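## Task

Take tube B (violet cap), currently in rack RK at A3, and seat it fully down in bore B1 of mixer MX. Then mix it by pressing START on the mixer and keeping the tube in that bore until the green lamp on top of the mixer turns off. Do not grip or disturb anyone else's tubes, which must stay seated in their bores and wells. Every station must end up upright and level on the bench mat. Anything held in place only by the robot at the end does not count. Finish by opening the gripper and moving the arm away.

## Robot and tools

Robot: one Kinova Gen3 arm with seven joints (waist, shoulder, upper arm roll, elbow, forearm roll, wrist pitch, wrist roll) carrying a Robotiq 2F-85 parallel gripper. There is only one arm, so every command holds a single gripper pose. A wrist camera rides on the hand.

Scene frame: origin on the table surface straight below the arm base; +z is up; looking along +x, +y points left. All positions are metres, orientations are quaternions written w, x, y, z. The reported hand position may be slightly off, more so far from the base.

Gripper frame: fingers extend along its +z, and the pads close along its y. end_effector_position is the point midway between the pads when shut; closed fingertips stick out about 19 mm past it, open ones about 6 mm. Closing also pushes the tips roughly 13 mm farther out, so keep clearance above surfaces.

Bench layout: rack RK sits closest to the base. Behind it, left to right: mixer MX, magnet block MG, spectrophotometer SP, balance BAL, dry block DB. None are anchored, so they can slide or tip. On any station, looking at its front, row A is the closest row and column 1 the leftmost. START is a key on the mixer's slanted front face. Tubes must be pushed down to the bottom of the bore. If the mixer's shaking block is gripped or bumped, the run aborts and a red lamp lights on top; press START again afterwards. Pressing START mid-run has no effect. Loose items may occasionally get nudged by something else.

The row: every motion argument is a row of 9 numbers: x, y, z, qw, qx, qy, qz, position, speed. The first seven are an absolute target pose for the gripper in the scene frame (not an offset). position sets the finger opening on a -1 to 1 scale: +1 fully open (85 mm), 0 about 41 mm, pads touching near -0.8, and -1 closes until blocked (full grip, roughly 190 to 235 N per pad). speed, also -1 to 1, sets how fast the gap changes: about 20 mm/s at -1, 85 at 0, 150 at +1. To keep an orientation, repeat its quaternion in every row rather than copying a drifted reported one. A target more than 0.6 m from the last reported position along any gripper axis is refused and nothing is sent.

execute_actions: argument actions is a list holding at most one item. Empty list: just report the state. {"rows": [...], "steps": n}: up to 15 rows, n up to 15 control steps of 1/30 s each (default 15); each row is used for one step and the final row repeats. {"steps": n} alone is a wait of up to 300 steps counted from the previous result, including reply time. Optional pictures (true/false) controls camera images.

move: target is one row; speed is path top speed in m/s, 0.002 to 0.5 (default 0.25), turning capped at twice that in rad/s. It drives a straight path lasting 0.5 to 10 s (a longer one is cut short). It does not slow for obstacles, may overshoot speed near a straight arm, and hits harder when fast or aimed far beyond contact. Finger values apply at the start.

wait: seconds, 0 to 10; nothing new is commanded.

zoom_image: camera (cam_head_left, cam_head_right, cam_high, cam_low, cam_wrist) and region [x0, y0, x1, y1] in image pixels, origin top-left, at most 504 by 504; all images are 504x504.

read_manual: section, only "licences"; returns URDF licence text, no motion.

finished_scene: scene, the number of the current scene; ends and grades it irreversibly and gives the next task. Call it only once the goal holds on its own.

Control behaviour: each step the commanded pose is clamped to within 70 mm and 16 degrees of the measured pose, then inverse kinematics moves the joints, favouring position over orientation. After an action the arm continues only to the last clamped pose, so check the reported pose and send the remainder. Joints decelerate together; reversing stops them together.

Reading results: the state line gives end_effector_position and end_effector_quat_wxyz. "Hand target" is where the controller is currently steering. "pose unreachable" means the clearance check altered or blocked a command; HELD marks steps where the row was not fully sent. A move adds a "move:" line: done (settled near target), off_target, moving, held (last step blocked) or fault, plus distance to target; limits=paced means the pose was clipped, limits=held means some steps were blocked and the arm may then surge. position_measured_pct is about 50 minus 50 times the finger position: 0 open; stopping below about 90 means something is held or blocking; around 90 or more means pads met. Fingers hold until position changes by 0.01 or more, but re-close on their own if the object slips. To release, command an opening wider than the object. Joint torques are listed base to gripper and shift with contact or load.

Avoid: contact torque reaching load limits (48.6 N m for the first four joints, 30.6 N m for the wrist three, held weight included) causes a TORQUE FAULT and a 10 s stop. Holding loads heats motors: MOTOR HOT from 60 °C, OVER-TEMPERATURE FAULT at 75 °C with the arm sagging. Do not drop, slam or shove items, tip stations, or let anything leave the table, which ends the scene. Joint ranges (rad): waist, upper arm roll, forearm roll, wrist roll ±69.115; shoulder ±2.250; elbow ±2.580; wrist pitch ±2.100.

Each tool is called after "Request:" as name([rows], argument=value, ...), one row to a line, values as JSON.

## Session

Request:
execute_actions(actions=[])

Scene clock: 0.00 s of 9600.00 s.
end_effector_position=(+0.3199, +0.0337, +0.3662) position_measured_pct=0.0 end_effector_quat_wxyz=(+0.310, +0.943, +0.019, -0.123)
Joint positions: [-0.048  0.502 -0.737  1.629  0.563  1.811  3.827]
Joint velocities: [ 0.001  0.     0.     0.    -0.     0.    -0.001]
Joint torques (N m, as the joint torque sensors report them, + toward a larger angle): no reading
Hand target: +0.320, +0.034, +0.366; +0.310, +0.943, +0.019, -0.123

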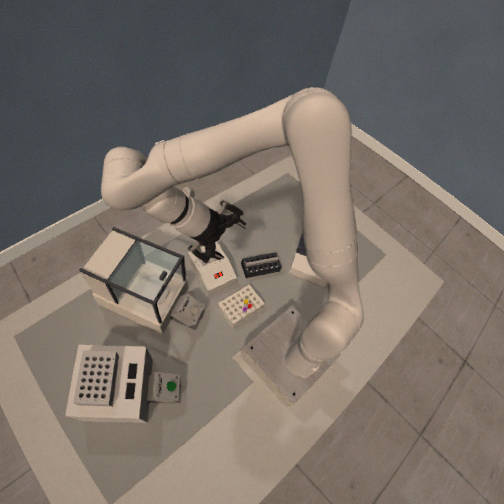

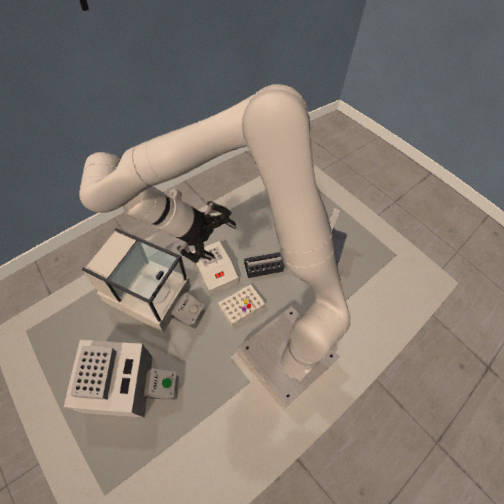

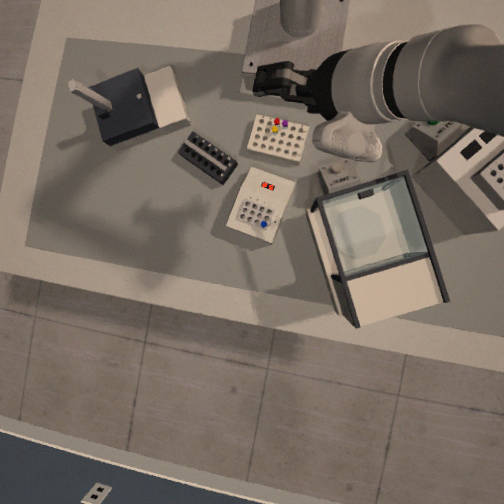

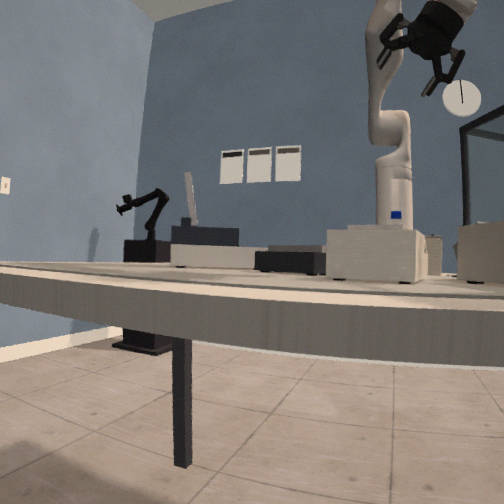

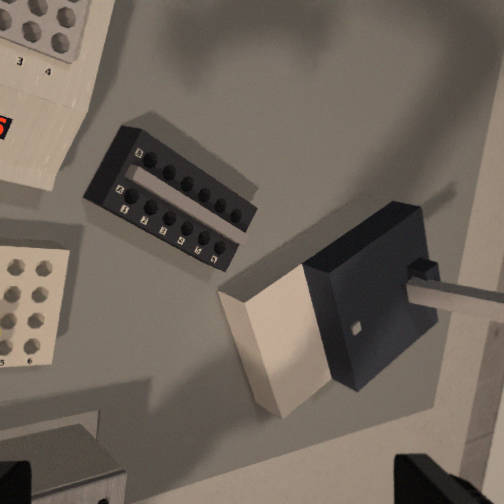

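Request:
move(target=[0.21, 0.0, 0.25, 0, 1, 0, 0, -0.35, 0], speed=0.25)

Scene clock: 6.90 s of 9600.00 s.
end_effector_position=(+0.2096, -0.0002, +0.2499) position_measured_pct=67.5 end_effector_quat_wxyz=(+0.001, +1.000, +0.001, -0.001)
Joint positions: [ 0.62   0.005 -0.717  2.383  0.02   0.759  4.57 ]
Joint velocities: [ 0.009 -0.007  0.013  0.003 -0.014 -0.004  0.021]
Joint torques (N m, as the joint torque sensors report them, + toward a larger angle): [ 0.41 -4.91  0.2  -6.27 -0.13 -0.19 -0.09]
Hand target: +0.210, -0.000, +0.250; +0.001, +1.000, +0.000, -0.001
Off the commanded pose: 0.000 m, 0 deg.
move: done

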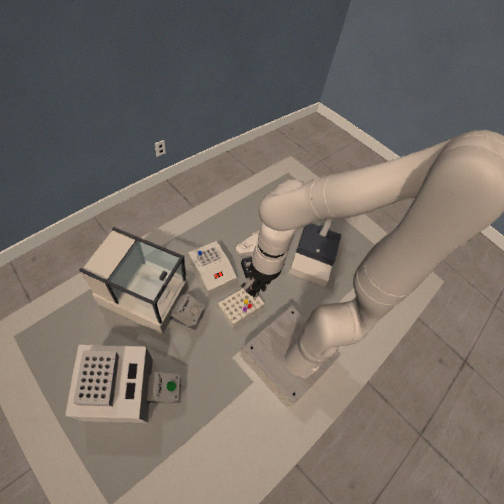

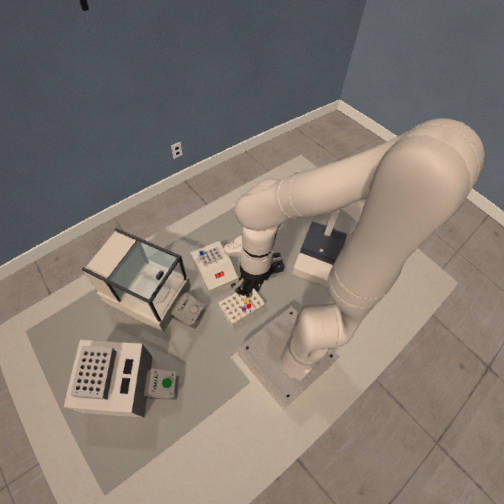

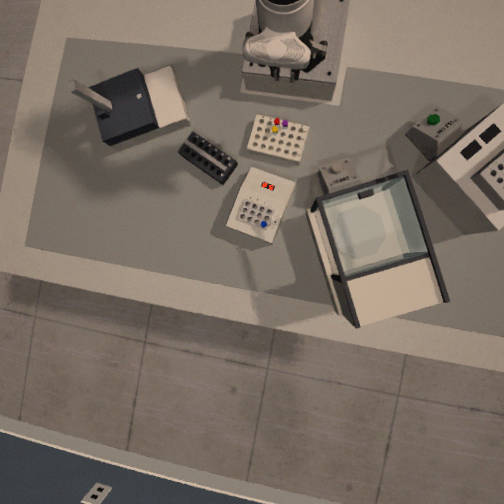

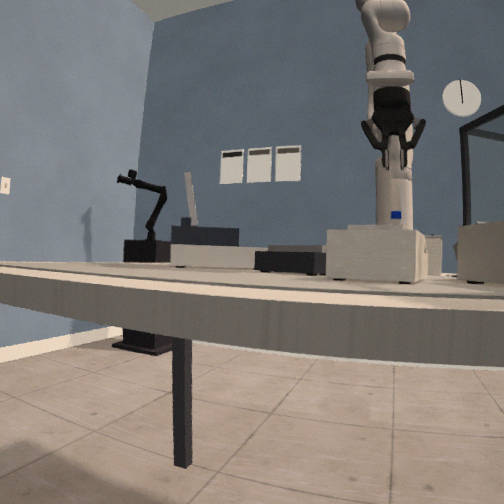

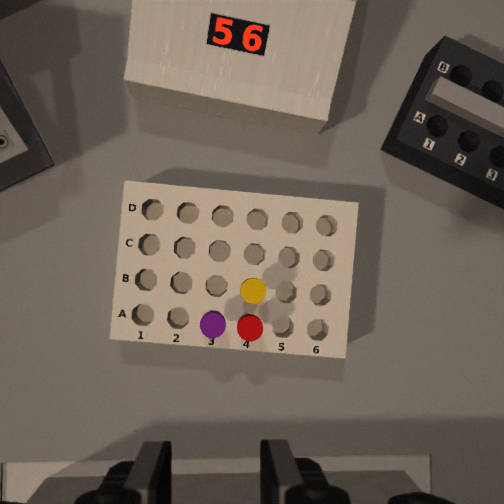

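Request:
move(target=[0.236, 0.001, 0.13, 0, 0.743, 0.669, 0, -0.35, 0], speed=0.15)

Scene clock: 17.97 s of 9600.00 s.
end_effector_position=(+0.2361, +0.0019, +0.1303) position_measured_pct=67.5 end_effector_quat_wxyz=(-0.001, +0.743, +0.669, +0.001)
Joint positions: [ 0.388  0.494 -0.618  2.507  0.92   0.358  5.086]
Joint velocities: [-0.008  0.004  0.007  0.002  0.013 -0.005 -0.007]
Joint torques (N m, as the joint torque sensors report them, + toward a larger angle): [ 0.01 -9.71 -0.79 -1.65 -0.2  -0.13  0.23]
Hand target: +0.236, +0.002, +0.130; -0.001, +0.743, +0.669, +0.001
Off the commanded pose: 0.001 m, 0 deg.
move: done

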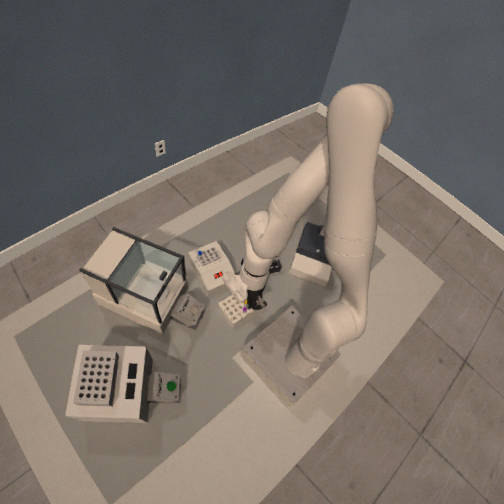

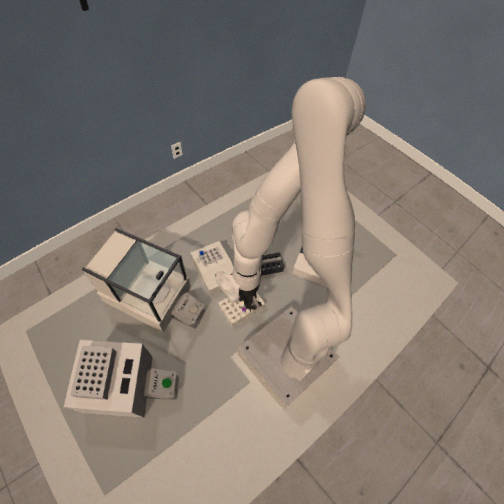

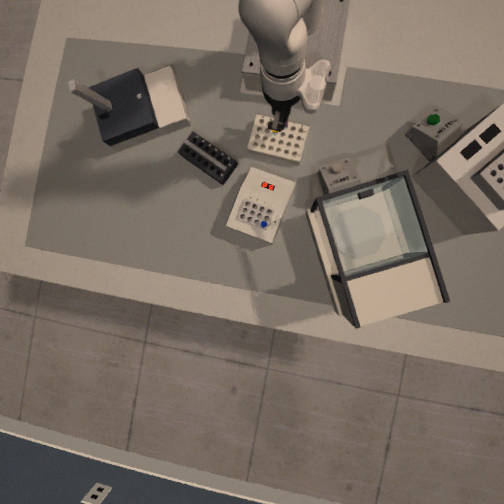

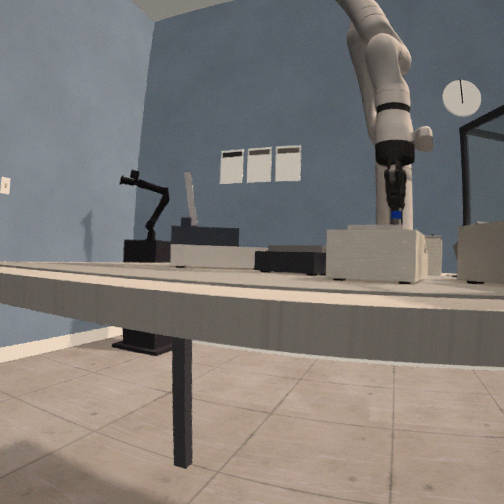

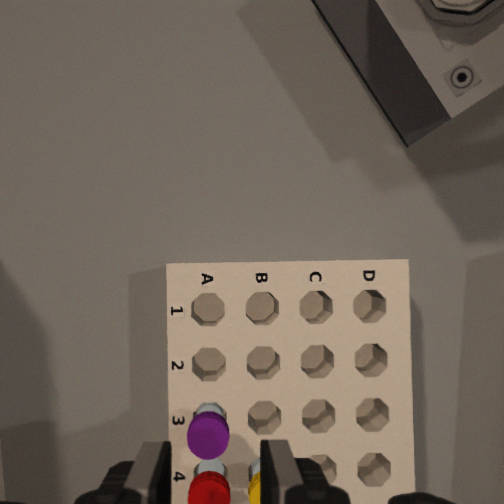

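Request:
move(target=[0.2339, 0.0067, 0.10, 0, 0.743, 0.669, 0, -0.35, 0], speed=0.05)

Scene clock: 22.67 s of 9600.00 s.
end_effector_position=(+0.2338, +0.0066, +0.1004) position_measured_pct=67.5 end_effector_quat_wxyz=(-0.003, +0.744, +0.669, -0.001)
Joint positions: [ 0.178  0.58  -0.381  2.537  1.272  0.22   4.734]
Joint velocities: [-0.098 -0.004  0.108  0.032  0.229 -0.066 -0.236]
Joint torques (N m, as the joint torque sensors report them, + toward a larger angle): [ -0.38 -11.1   -0.52   0.23   0.1    0.05   0.22]
Hand target: +0.234, +0.007, +0.100; -0.002, +0.743, +0.669, -0.001
Off the commanded pose: 0.000 m, 0 deg.
move: done

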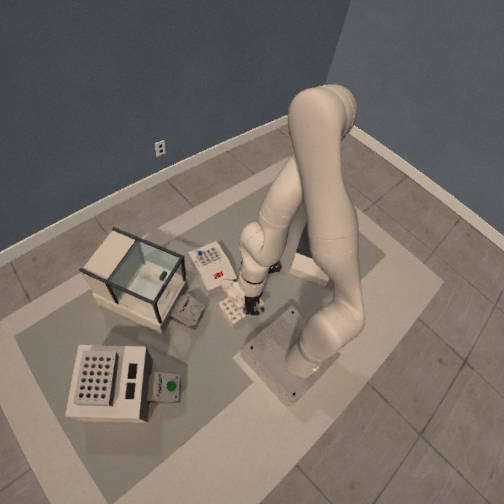

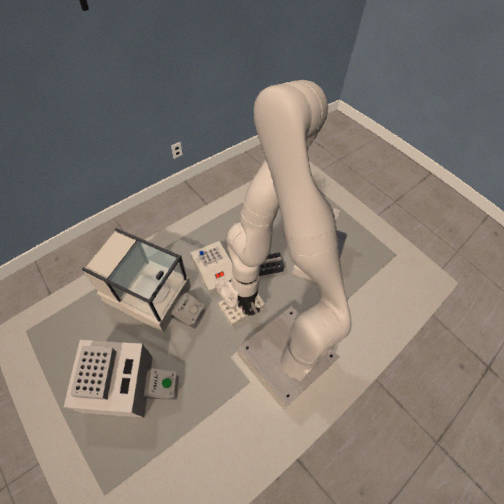

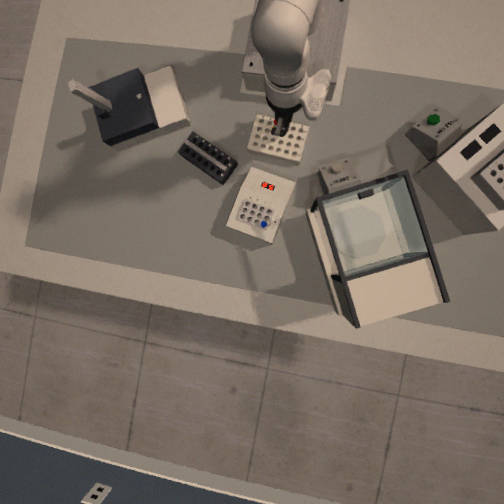

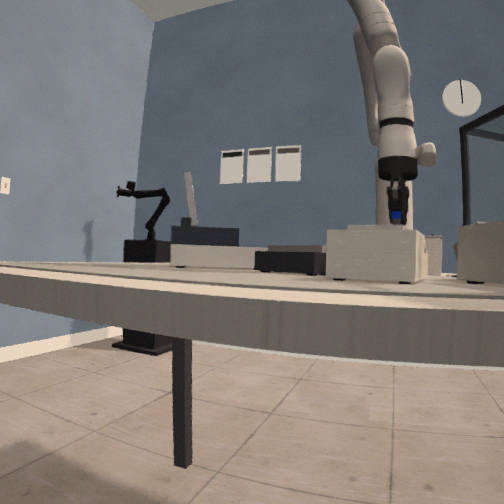

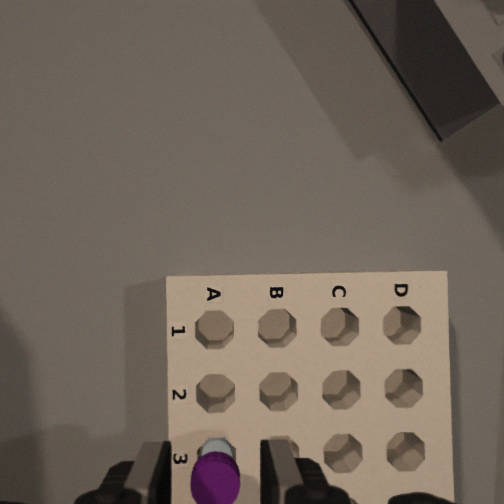

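Request:
move(target=[0.2339, 0.0067, 0.078, 0, 0.743, 0.669, 0, -0.35, 0], speed=0.03)

Scene clock: 25.80 s of 9600.00 s.
end_effector_position=(+0.2343, +0.0069, +0.0785) position_measured_pct=67.5 end_effector_quat_wxyz=(-0.003, +0.743, +0.669, -0.003)
Joint positions: [ 0.171  0.673 -0.378  2.542  1.69   0.241  4.32 ]
Joint velocities: [ 0.112  0.039 -0.174  0.043  0.291  0.131 -0.316]
Joint torques (N m, as the joint torque sensors report them, + toward a larger angle): [ -0.21 -11.5   -0.61   0.38  -0.08  -0.39   0.08]
Hand target: +0.234, +0.007, +0.078; -0.002, +0.743, +0.669, -0.001
Off the commanded pose: 0.001 m, 0 deg.
move: done

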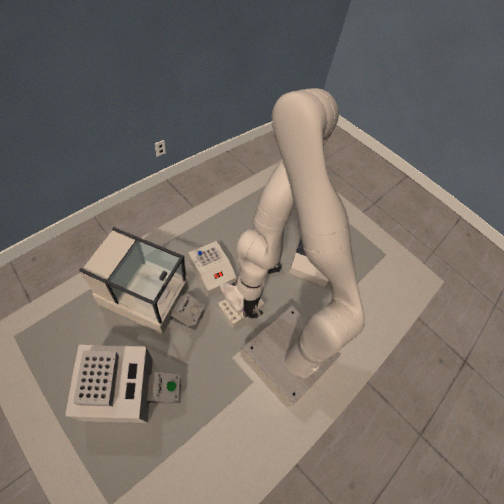

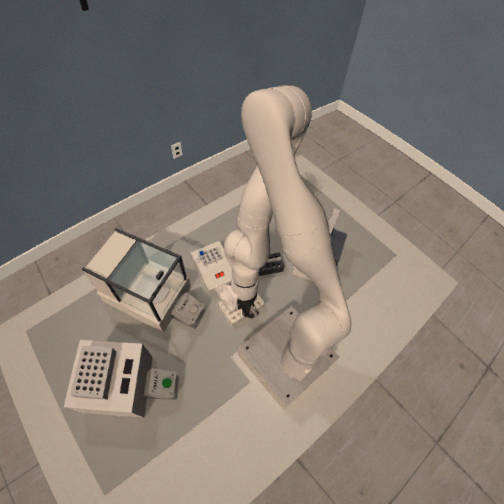

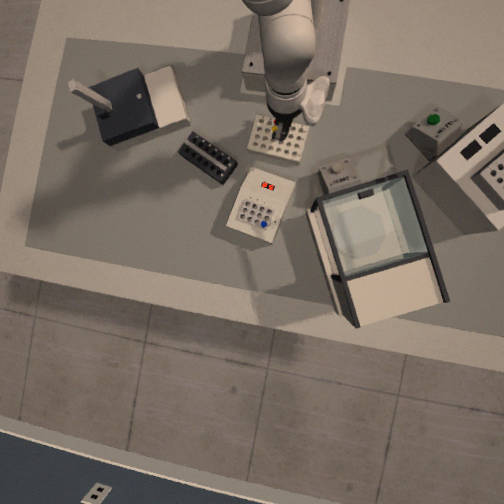

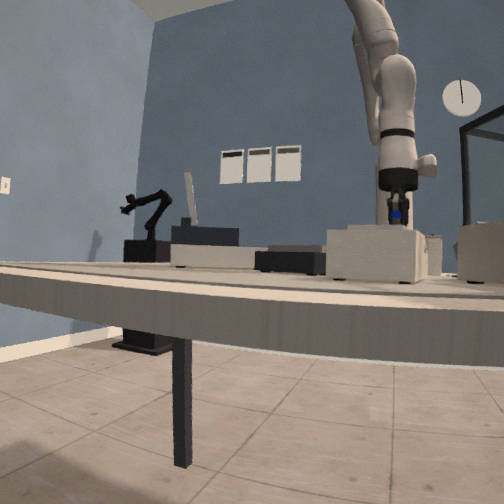

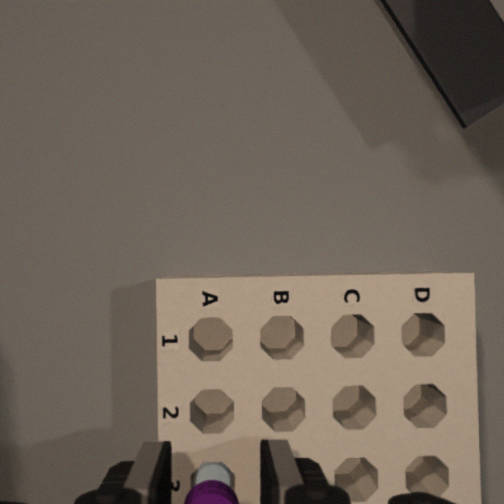

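Request:
move(target=[0.2339, 0.0067, 0.078, 0, 0.743, 0.669, 0, -1, -0.5], speed=0.03)

Request:
move(target=[0.2339, 0.0067, 0.20, 0, 0.743, 0.669, 0, -1, 0], speed=0.07)

Scene clock: 30.80 s of 9600.00 s.
end_effector_position=(+0.2335, +0.0068, +0.0783) position_measured_pct=83.3 end_effector_quat_wxyz=(-0.000, +0.743, +0.669, -0.000)
Joint positions: [ 0.193  0.68  -0.41   2.552  1.74   0.265  4.267]
Joint velocities: [ 0.004  0.001 -0.005  0.001  0.008  0.004 -0.007]
Joint torques (N m, as the joint torque sensors report them, + toward a larger angle): [  0.12 -10.27  -0.4    0.08  -0.05  -0.17   0.56]
Hand target: +0.234, +0.007, +0.078; -0.000, +0.743, +0.669, -0.000
Off the commanded pose: 0.000 m, 0 deg.
move: done

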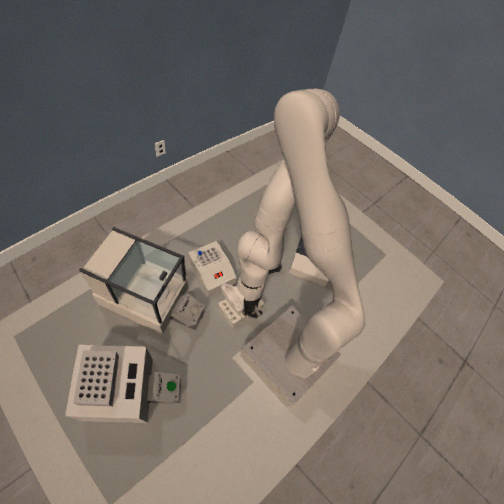

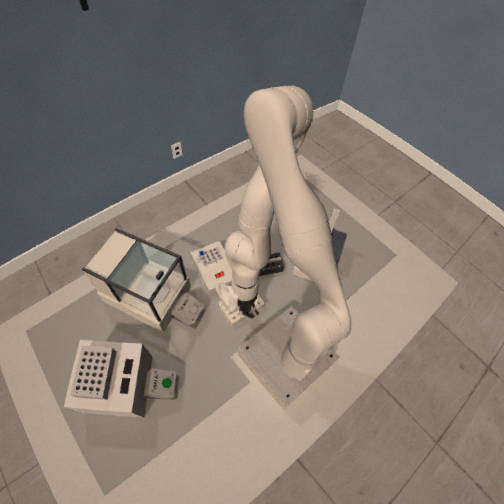

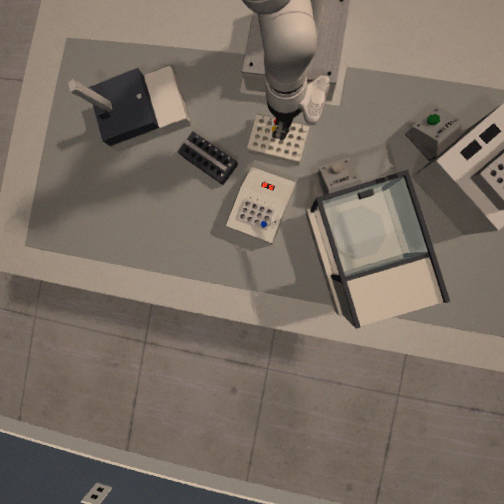

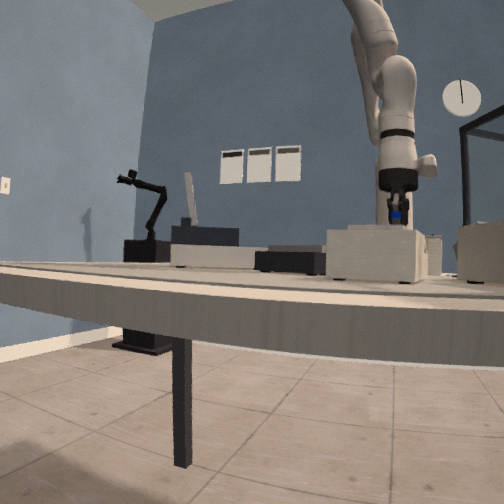

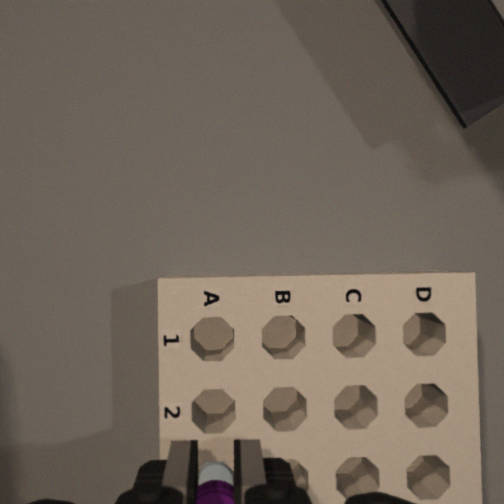

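Scene clock: 33.00 s of 9600.00 s.
end_effector_position=(+0.2344, +0.0063, +0.1998) position_measured_pct=83.3 end_effector_quat_wxyz=(+0.002, +0.743, +0.670, -0.000)
Joint positions: [ 0.573  0.251 -0.807  2.417  0.356  0.58   5.628]
Joint velocities: [ 0.022 -0.002  0.003 -0.004 -0.015  0.003  0.023]
Joint torques (N m, as the joint torque sensors report them, + toward a larger angle): [-0.43 -7.24  0.1  -5.07  0.19 -0.17  0.13]
Hand target: +0.235, +0.006, +0.200; +0.002, +0.743, +0.669, -0.000
Off the commanded pose: 0.001 m, 0 deg.
move: done

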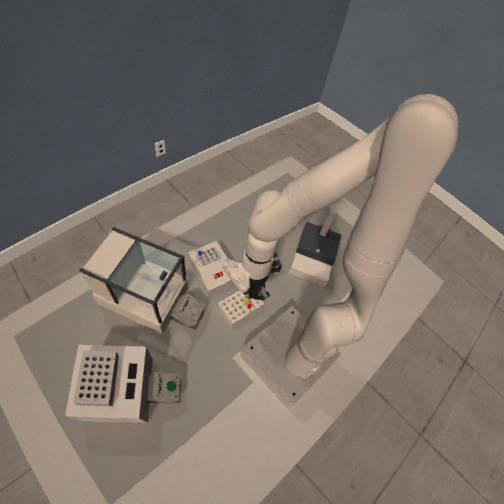

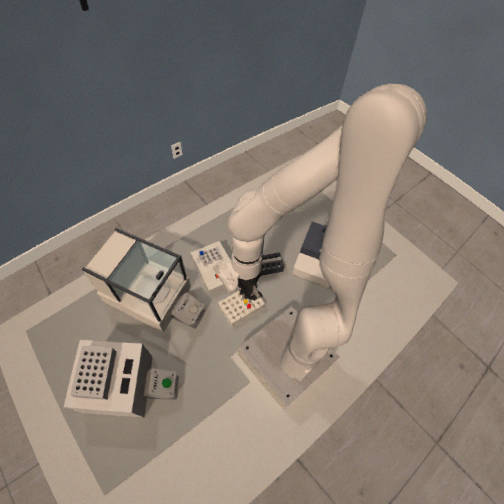

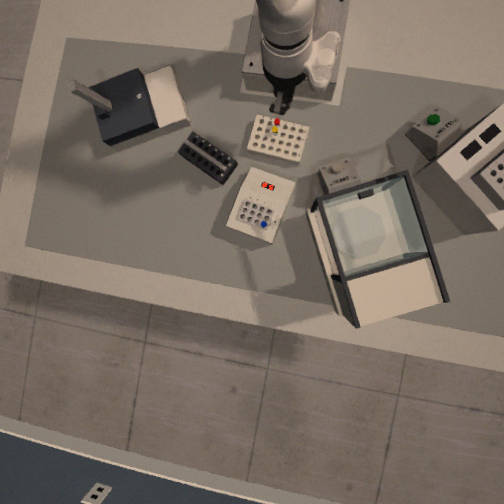

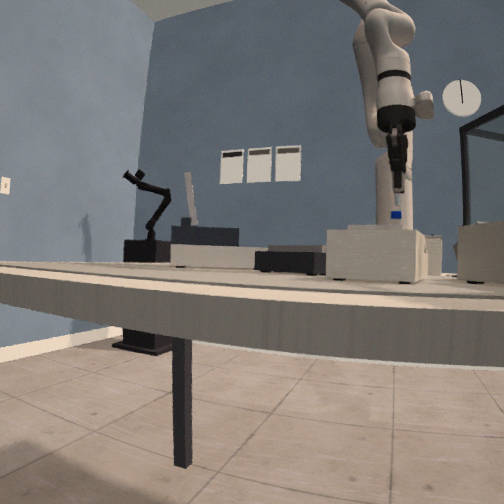

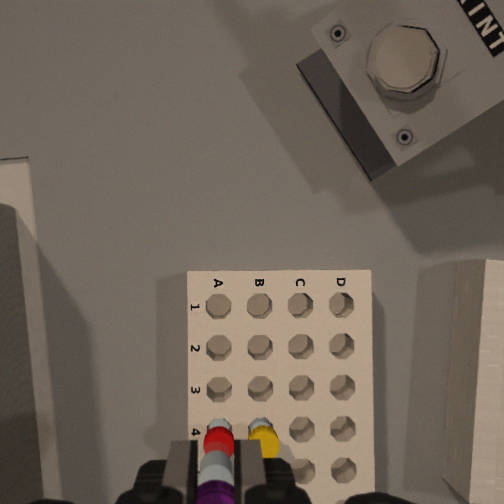

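Request:
move(target=[0.26, 0.40, 0.40, 0, 0.906, 0.423, 0, -1, 0], speed=0.2)

Scene clock: 38.80 s of 9600.00 s.
end_effector_position=(+0.2602, +0.4003, +0.4004) position_measured_pct=83.3 end_effector_quat_wxyz=(-0.001, +0.907, +0.422, +0.001)
Joint positions: [-0.527  0.519 -0.845  1.283  0.383  1.507  4.221]
Joint velocities: [-0.007  0.005 -0.001 -0.003  0.001  0.003 -0.002]
Joint torques (N m, as the joint torque sensors report them, + toward a larger angle): [ -0.77 -16.86  -2.63  -8.73  -0.21  -0.25   0.29]
Hand target: +0.260, +0.400, +0.400; -0.001, +0.907, +0.422, +0.001
Off the commanded pose: 0.001 m, 0 deg.
move: done

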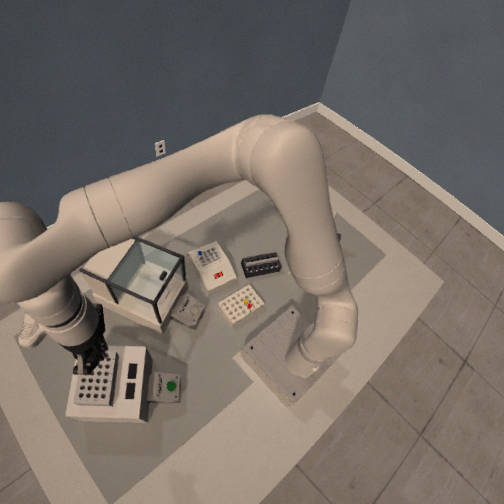

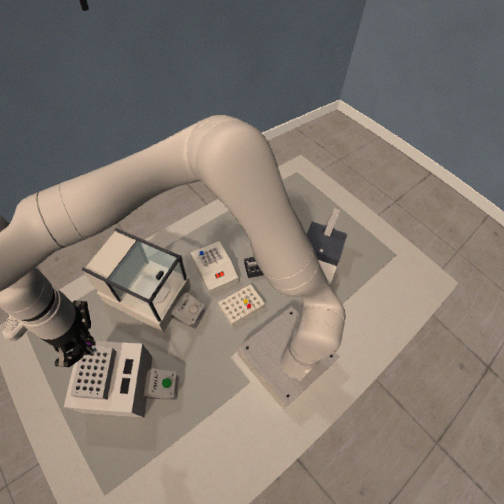

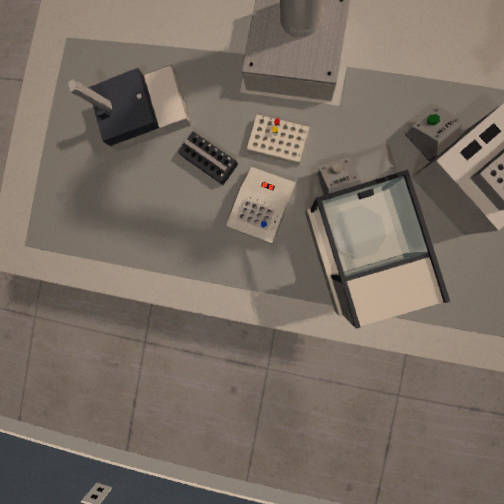

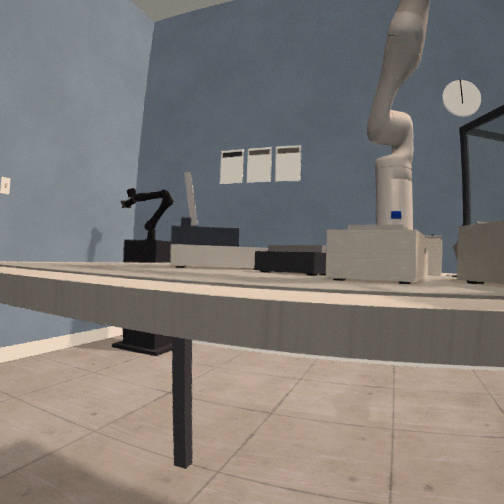

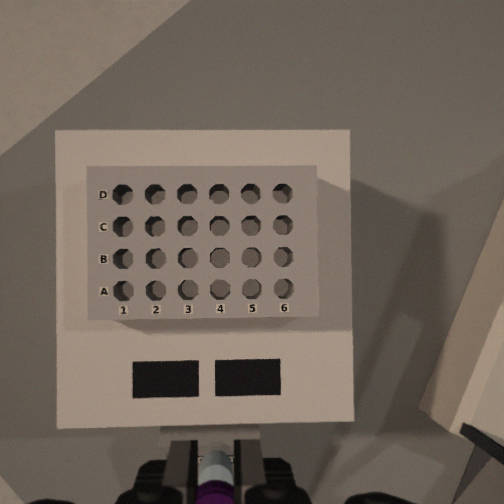

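Request:
move(target=[0.2611, 0.4822, 0.265, 0, 0.906, 0.423, 0, -1, 0], speed=0.12)

Request:
zoom_image(camera="cam_wrist", region=[90, 340, 340, 504])

Scene clock: 46.17 s of 9600.00 s.
end_effector_position=(+0.2612, +0.4823, +0.2653) position_measured_pct=83.3 end_effector_quat_wxyz=(-0.000, +0.906, +0.423, +0.000)
Joint positions: [-0.698  0.779 -0.764  1.286  0.532  1.287  4.09 ]
Joint velocities: [-0.003  0.005  0.001 -0.001  0.001 -0.    -0.001]
Joint torques (N m, as the joint torque sensors report them, + toward a larger angle): [ -0.19 -21.15  -3.71  -7.18  -0.03  -0.33   0.2 ]
Hand target: +0.261, +0.482, +0.265; -0.000, +0.906, +0.423, -0.000
Off the commanded pose: 0.000 m, 0 deg.
move: done

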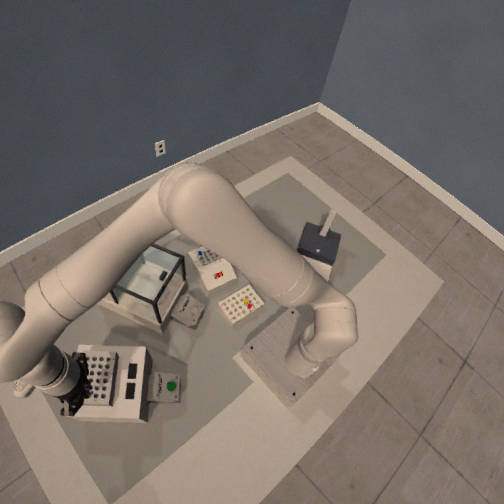

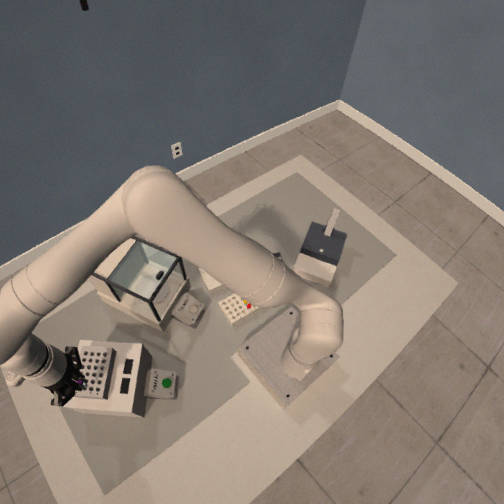

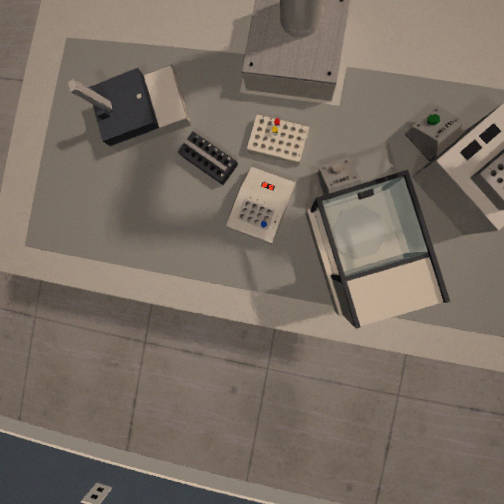

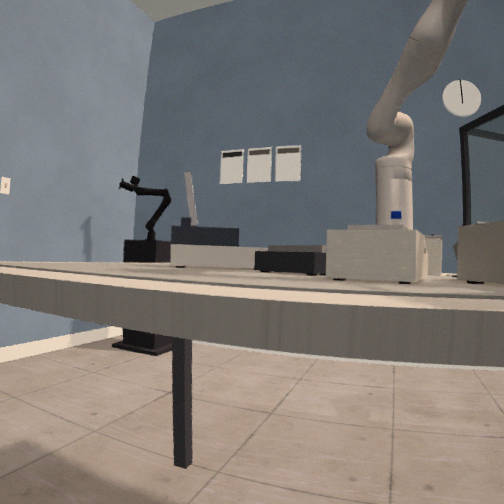

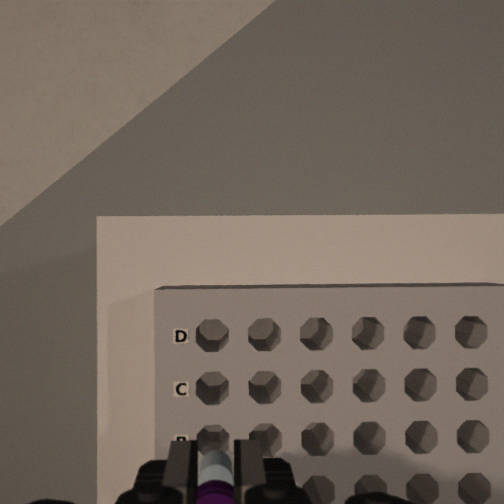

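Region (90, 340, 340, 504) of cam_wrist's 504x504 image, scaled by 2.016; it fills the top 331 rows of this view, and the rest is white.

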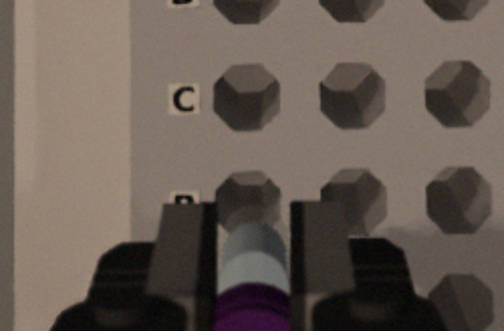

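Request:
move(target=[0.2602, 0.4830, 0.245, 0, 0.906, 0.423, 0, -1, 0], speed=0.03)

Request:
move(target=[0.2602, 0.4830, 0.219, 0, 0.906, 0.423, 0, -1, 0], speed=0.015)

Scene clock: 52.30 s of 9600.00 s.
end_effector_position=(+0.2602, +0.4830, +0.2451) position_measured_pct=83.3 end_effector_quat_wxyz=(-0.000, +0.906, +0.423, +0.000)
Joint positions: [-0.702  0.8   -0.754  1.316  0.547  1.242  4.074]
Joint velocities: [-0.001  0.002  0.     0.004  0.001 -0.003 -0.002]
Joint torques (N m, as the joint torque sensors report them, + toward a larger angle): [  0.04 -21.25  -4.2   -6.81   0.03  -0.37   0.07]
Hand target: +0.260, +0.483, +0.245; -0.000, +0.906, +0.423, -0.000
Off the commanded pose: 0.000 m, 0 deg.
move: done

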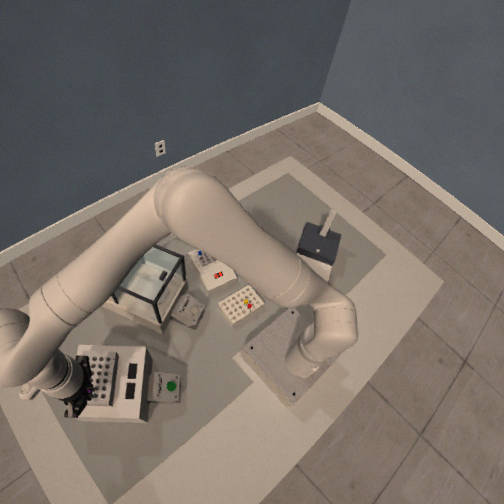

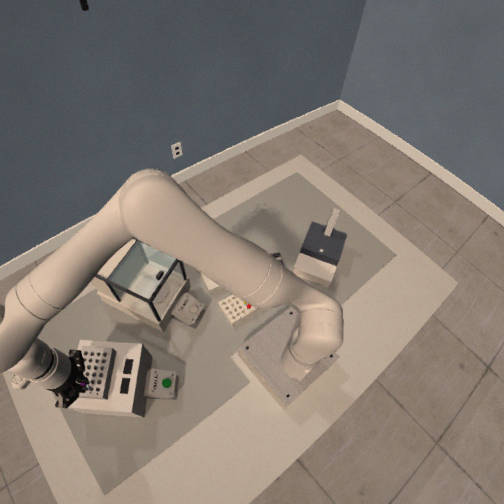

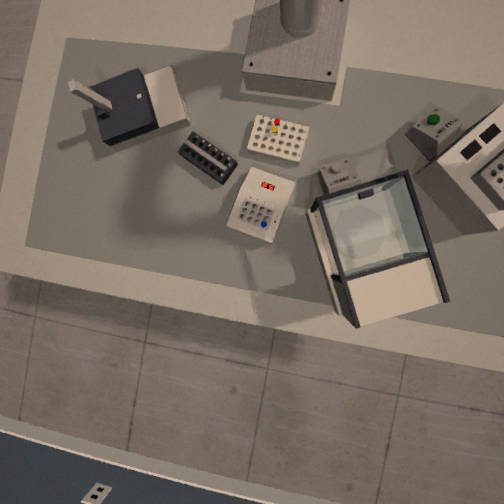

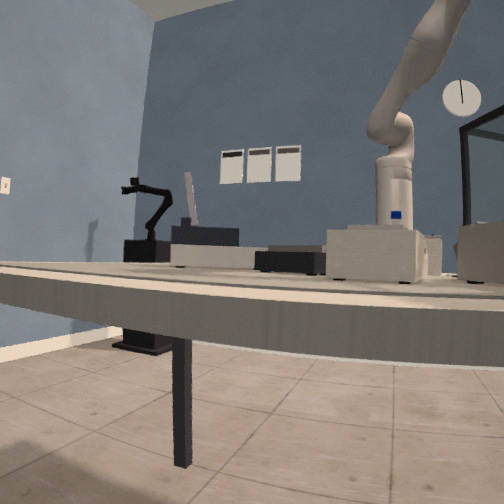

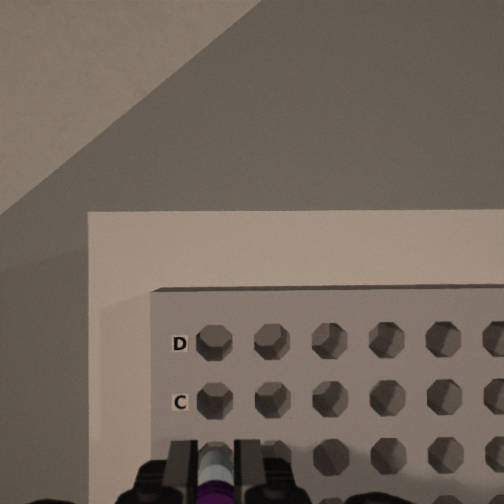

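Scene clock: 54.27 s of 9600.00 s.
end_effector_position=(+0.2612, +0.4868, +0.2380) position_measured_pct=83.3 end_effector_quat_wxyz=(-0.006, +0.906, +0.423, +0.012)
Joint positions: [-0.699  0.801 -0.756  1.344  0.571  1.198  4.052]
Joint velocities: [ 0.003  0.    -0.006  0.002  0.004 -0.    -0.004]
Joint torques (N m, as the joint torque sensors report them, + toward a larger angle): [-1.27  3.91  1.7  -0.86  1.48 -5.34  0.31]
Hand target: +0.260, +0.483, +0.219; -0.000, +0.906, +0.423, -0.000
Off the commanded pose: 0.019 m, 2 deg.
move: off_target

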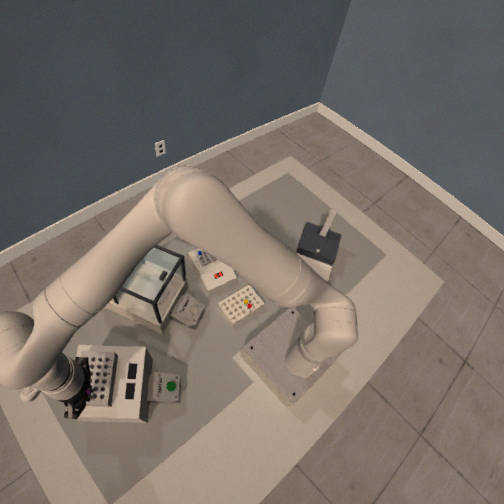

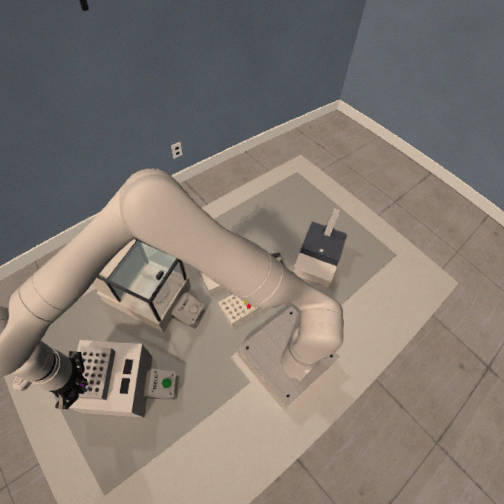

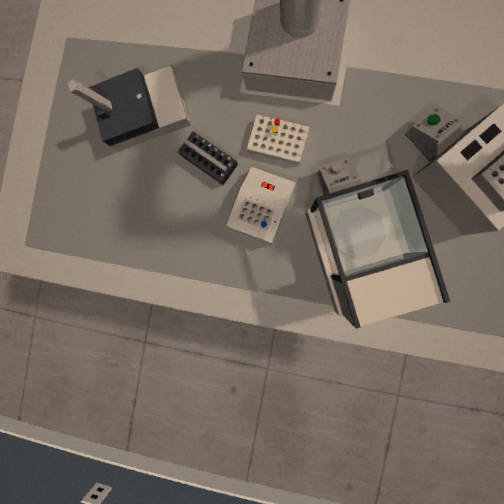

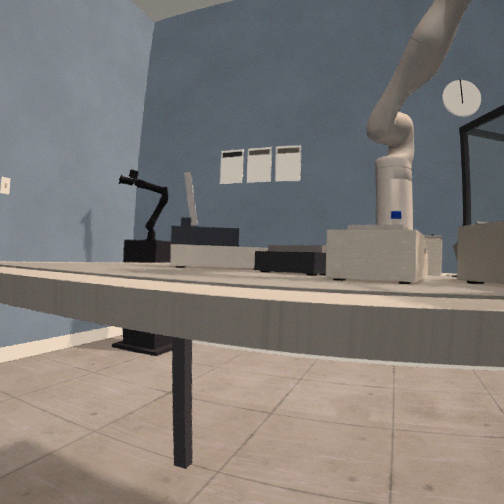

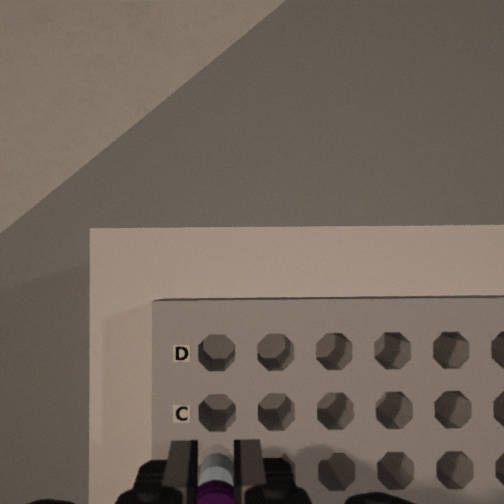

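Jammed on the rim; backing off.

Request:
move(target=[0.2602, 0.4830, 0.262, 0, 0.906, 0.423, 0, -1, 0], speed=0.03)

Request:
zoom_image(camera="cam_wrist", region=[90, 340, 340, 504])

Request:
zoom_image(camera="cam_head_left", region=[30, 330, 190, 430])

Scene clock: 58.47 s of 9600.00 s.
end_effector_position=(+0.2602, +0.4830, +0.2619) position_measured_pct=83.3 end_effector_quat_wxyz=(+0.000, +0.906, +0.423, +0.000)
Joint positions: [-0.699  0.785 -0.768  1.29   0.539  1.283  4.082]
Joint velocities: [ 0.    -0.    -0.001 -0.003 -0.001  0.004  0.002]
Joint torques (N m, as the joint torque sensors report them, + toward a larger angle): [ -0.47 -20.51  -3.74  -6.99   0.06  -0.27   0.17]
Hand target: +0.260, +0.483, +0.262; +0.000, +0.906, +0.423, +0.000
Off the commanded pose: 0.000 m, 0 deg.
move: done

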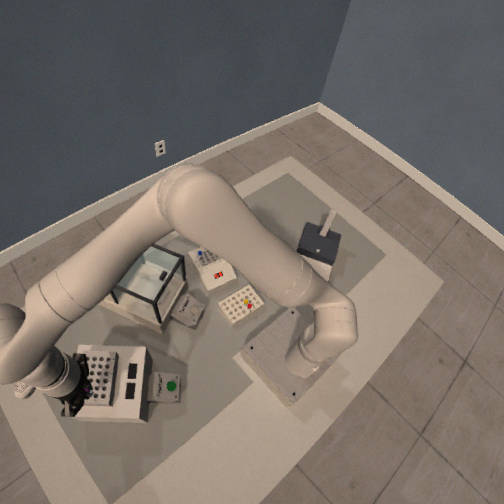

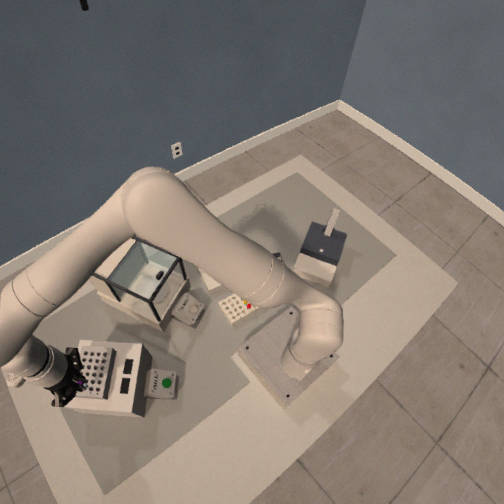

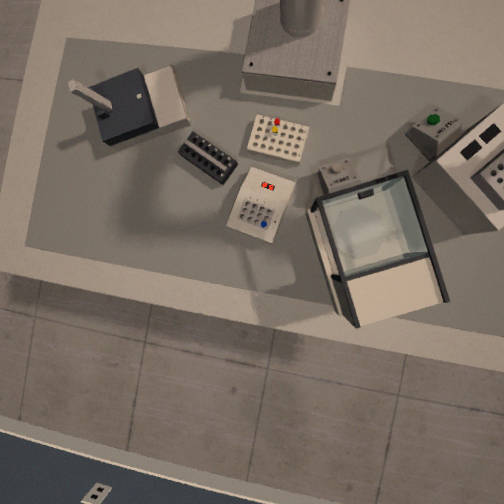

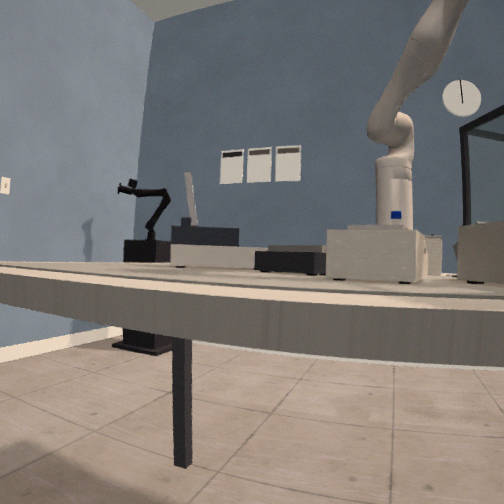

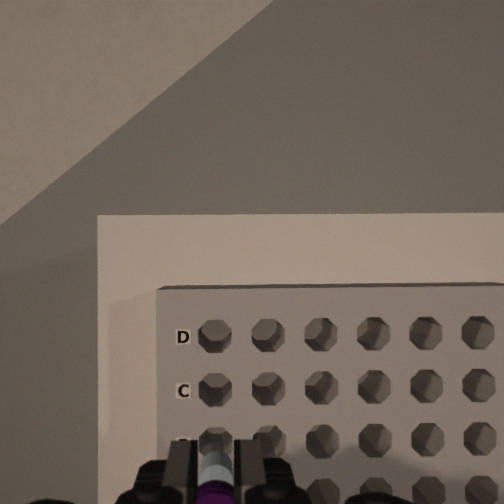

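Region (90, 340, 340, 504) of cam_wrist's 504x504 image, scaled by 2.016; it fills the top 331 rows of this view, and the rest is white.

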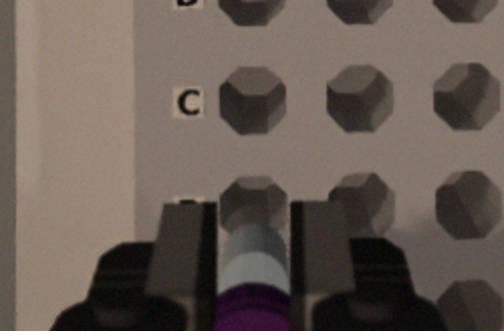

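Region (30, 330, 190, 430) of cam_head_left's 504x504 image, scaled by 3.150, with more detail than that image has; it fills the top 315 rows of this view, and the rest is white.

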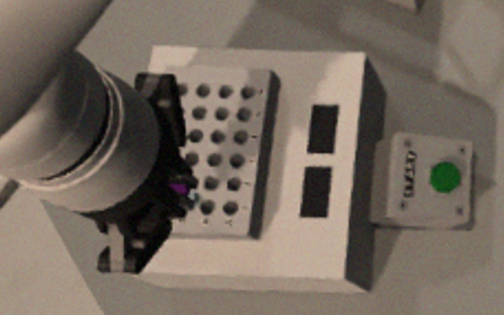

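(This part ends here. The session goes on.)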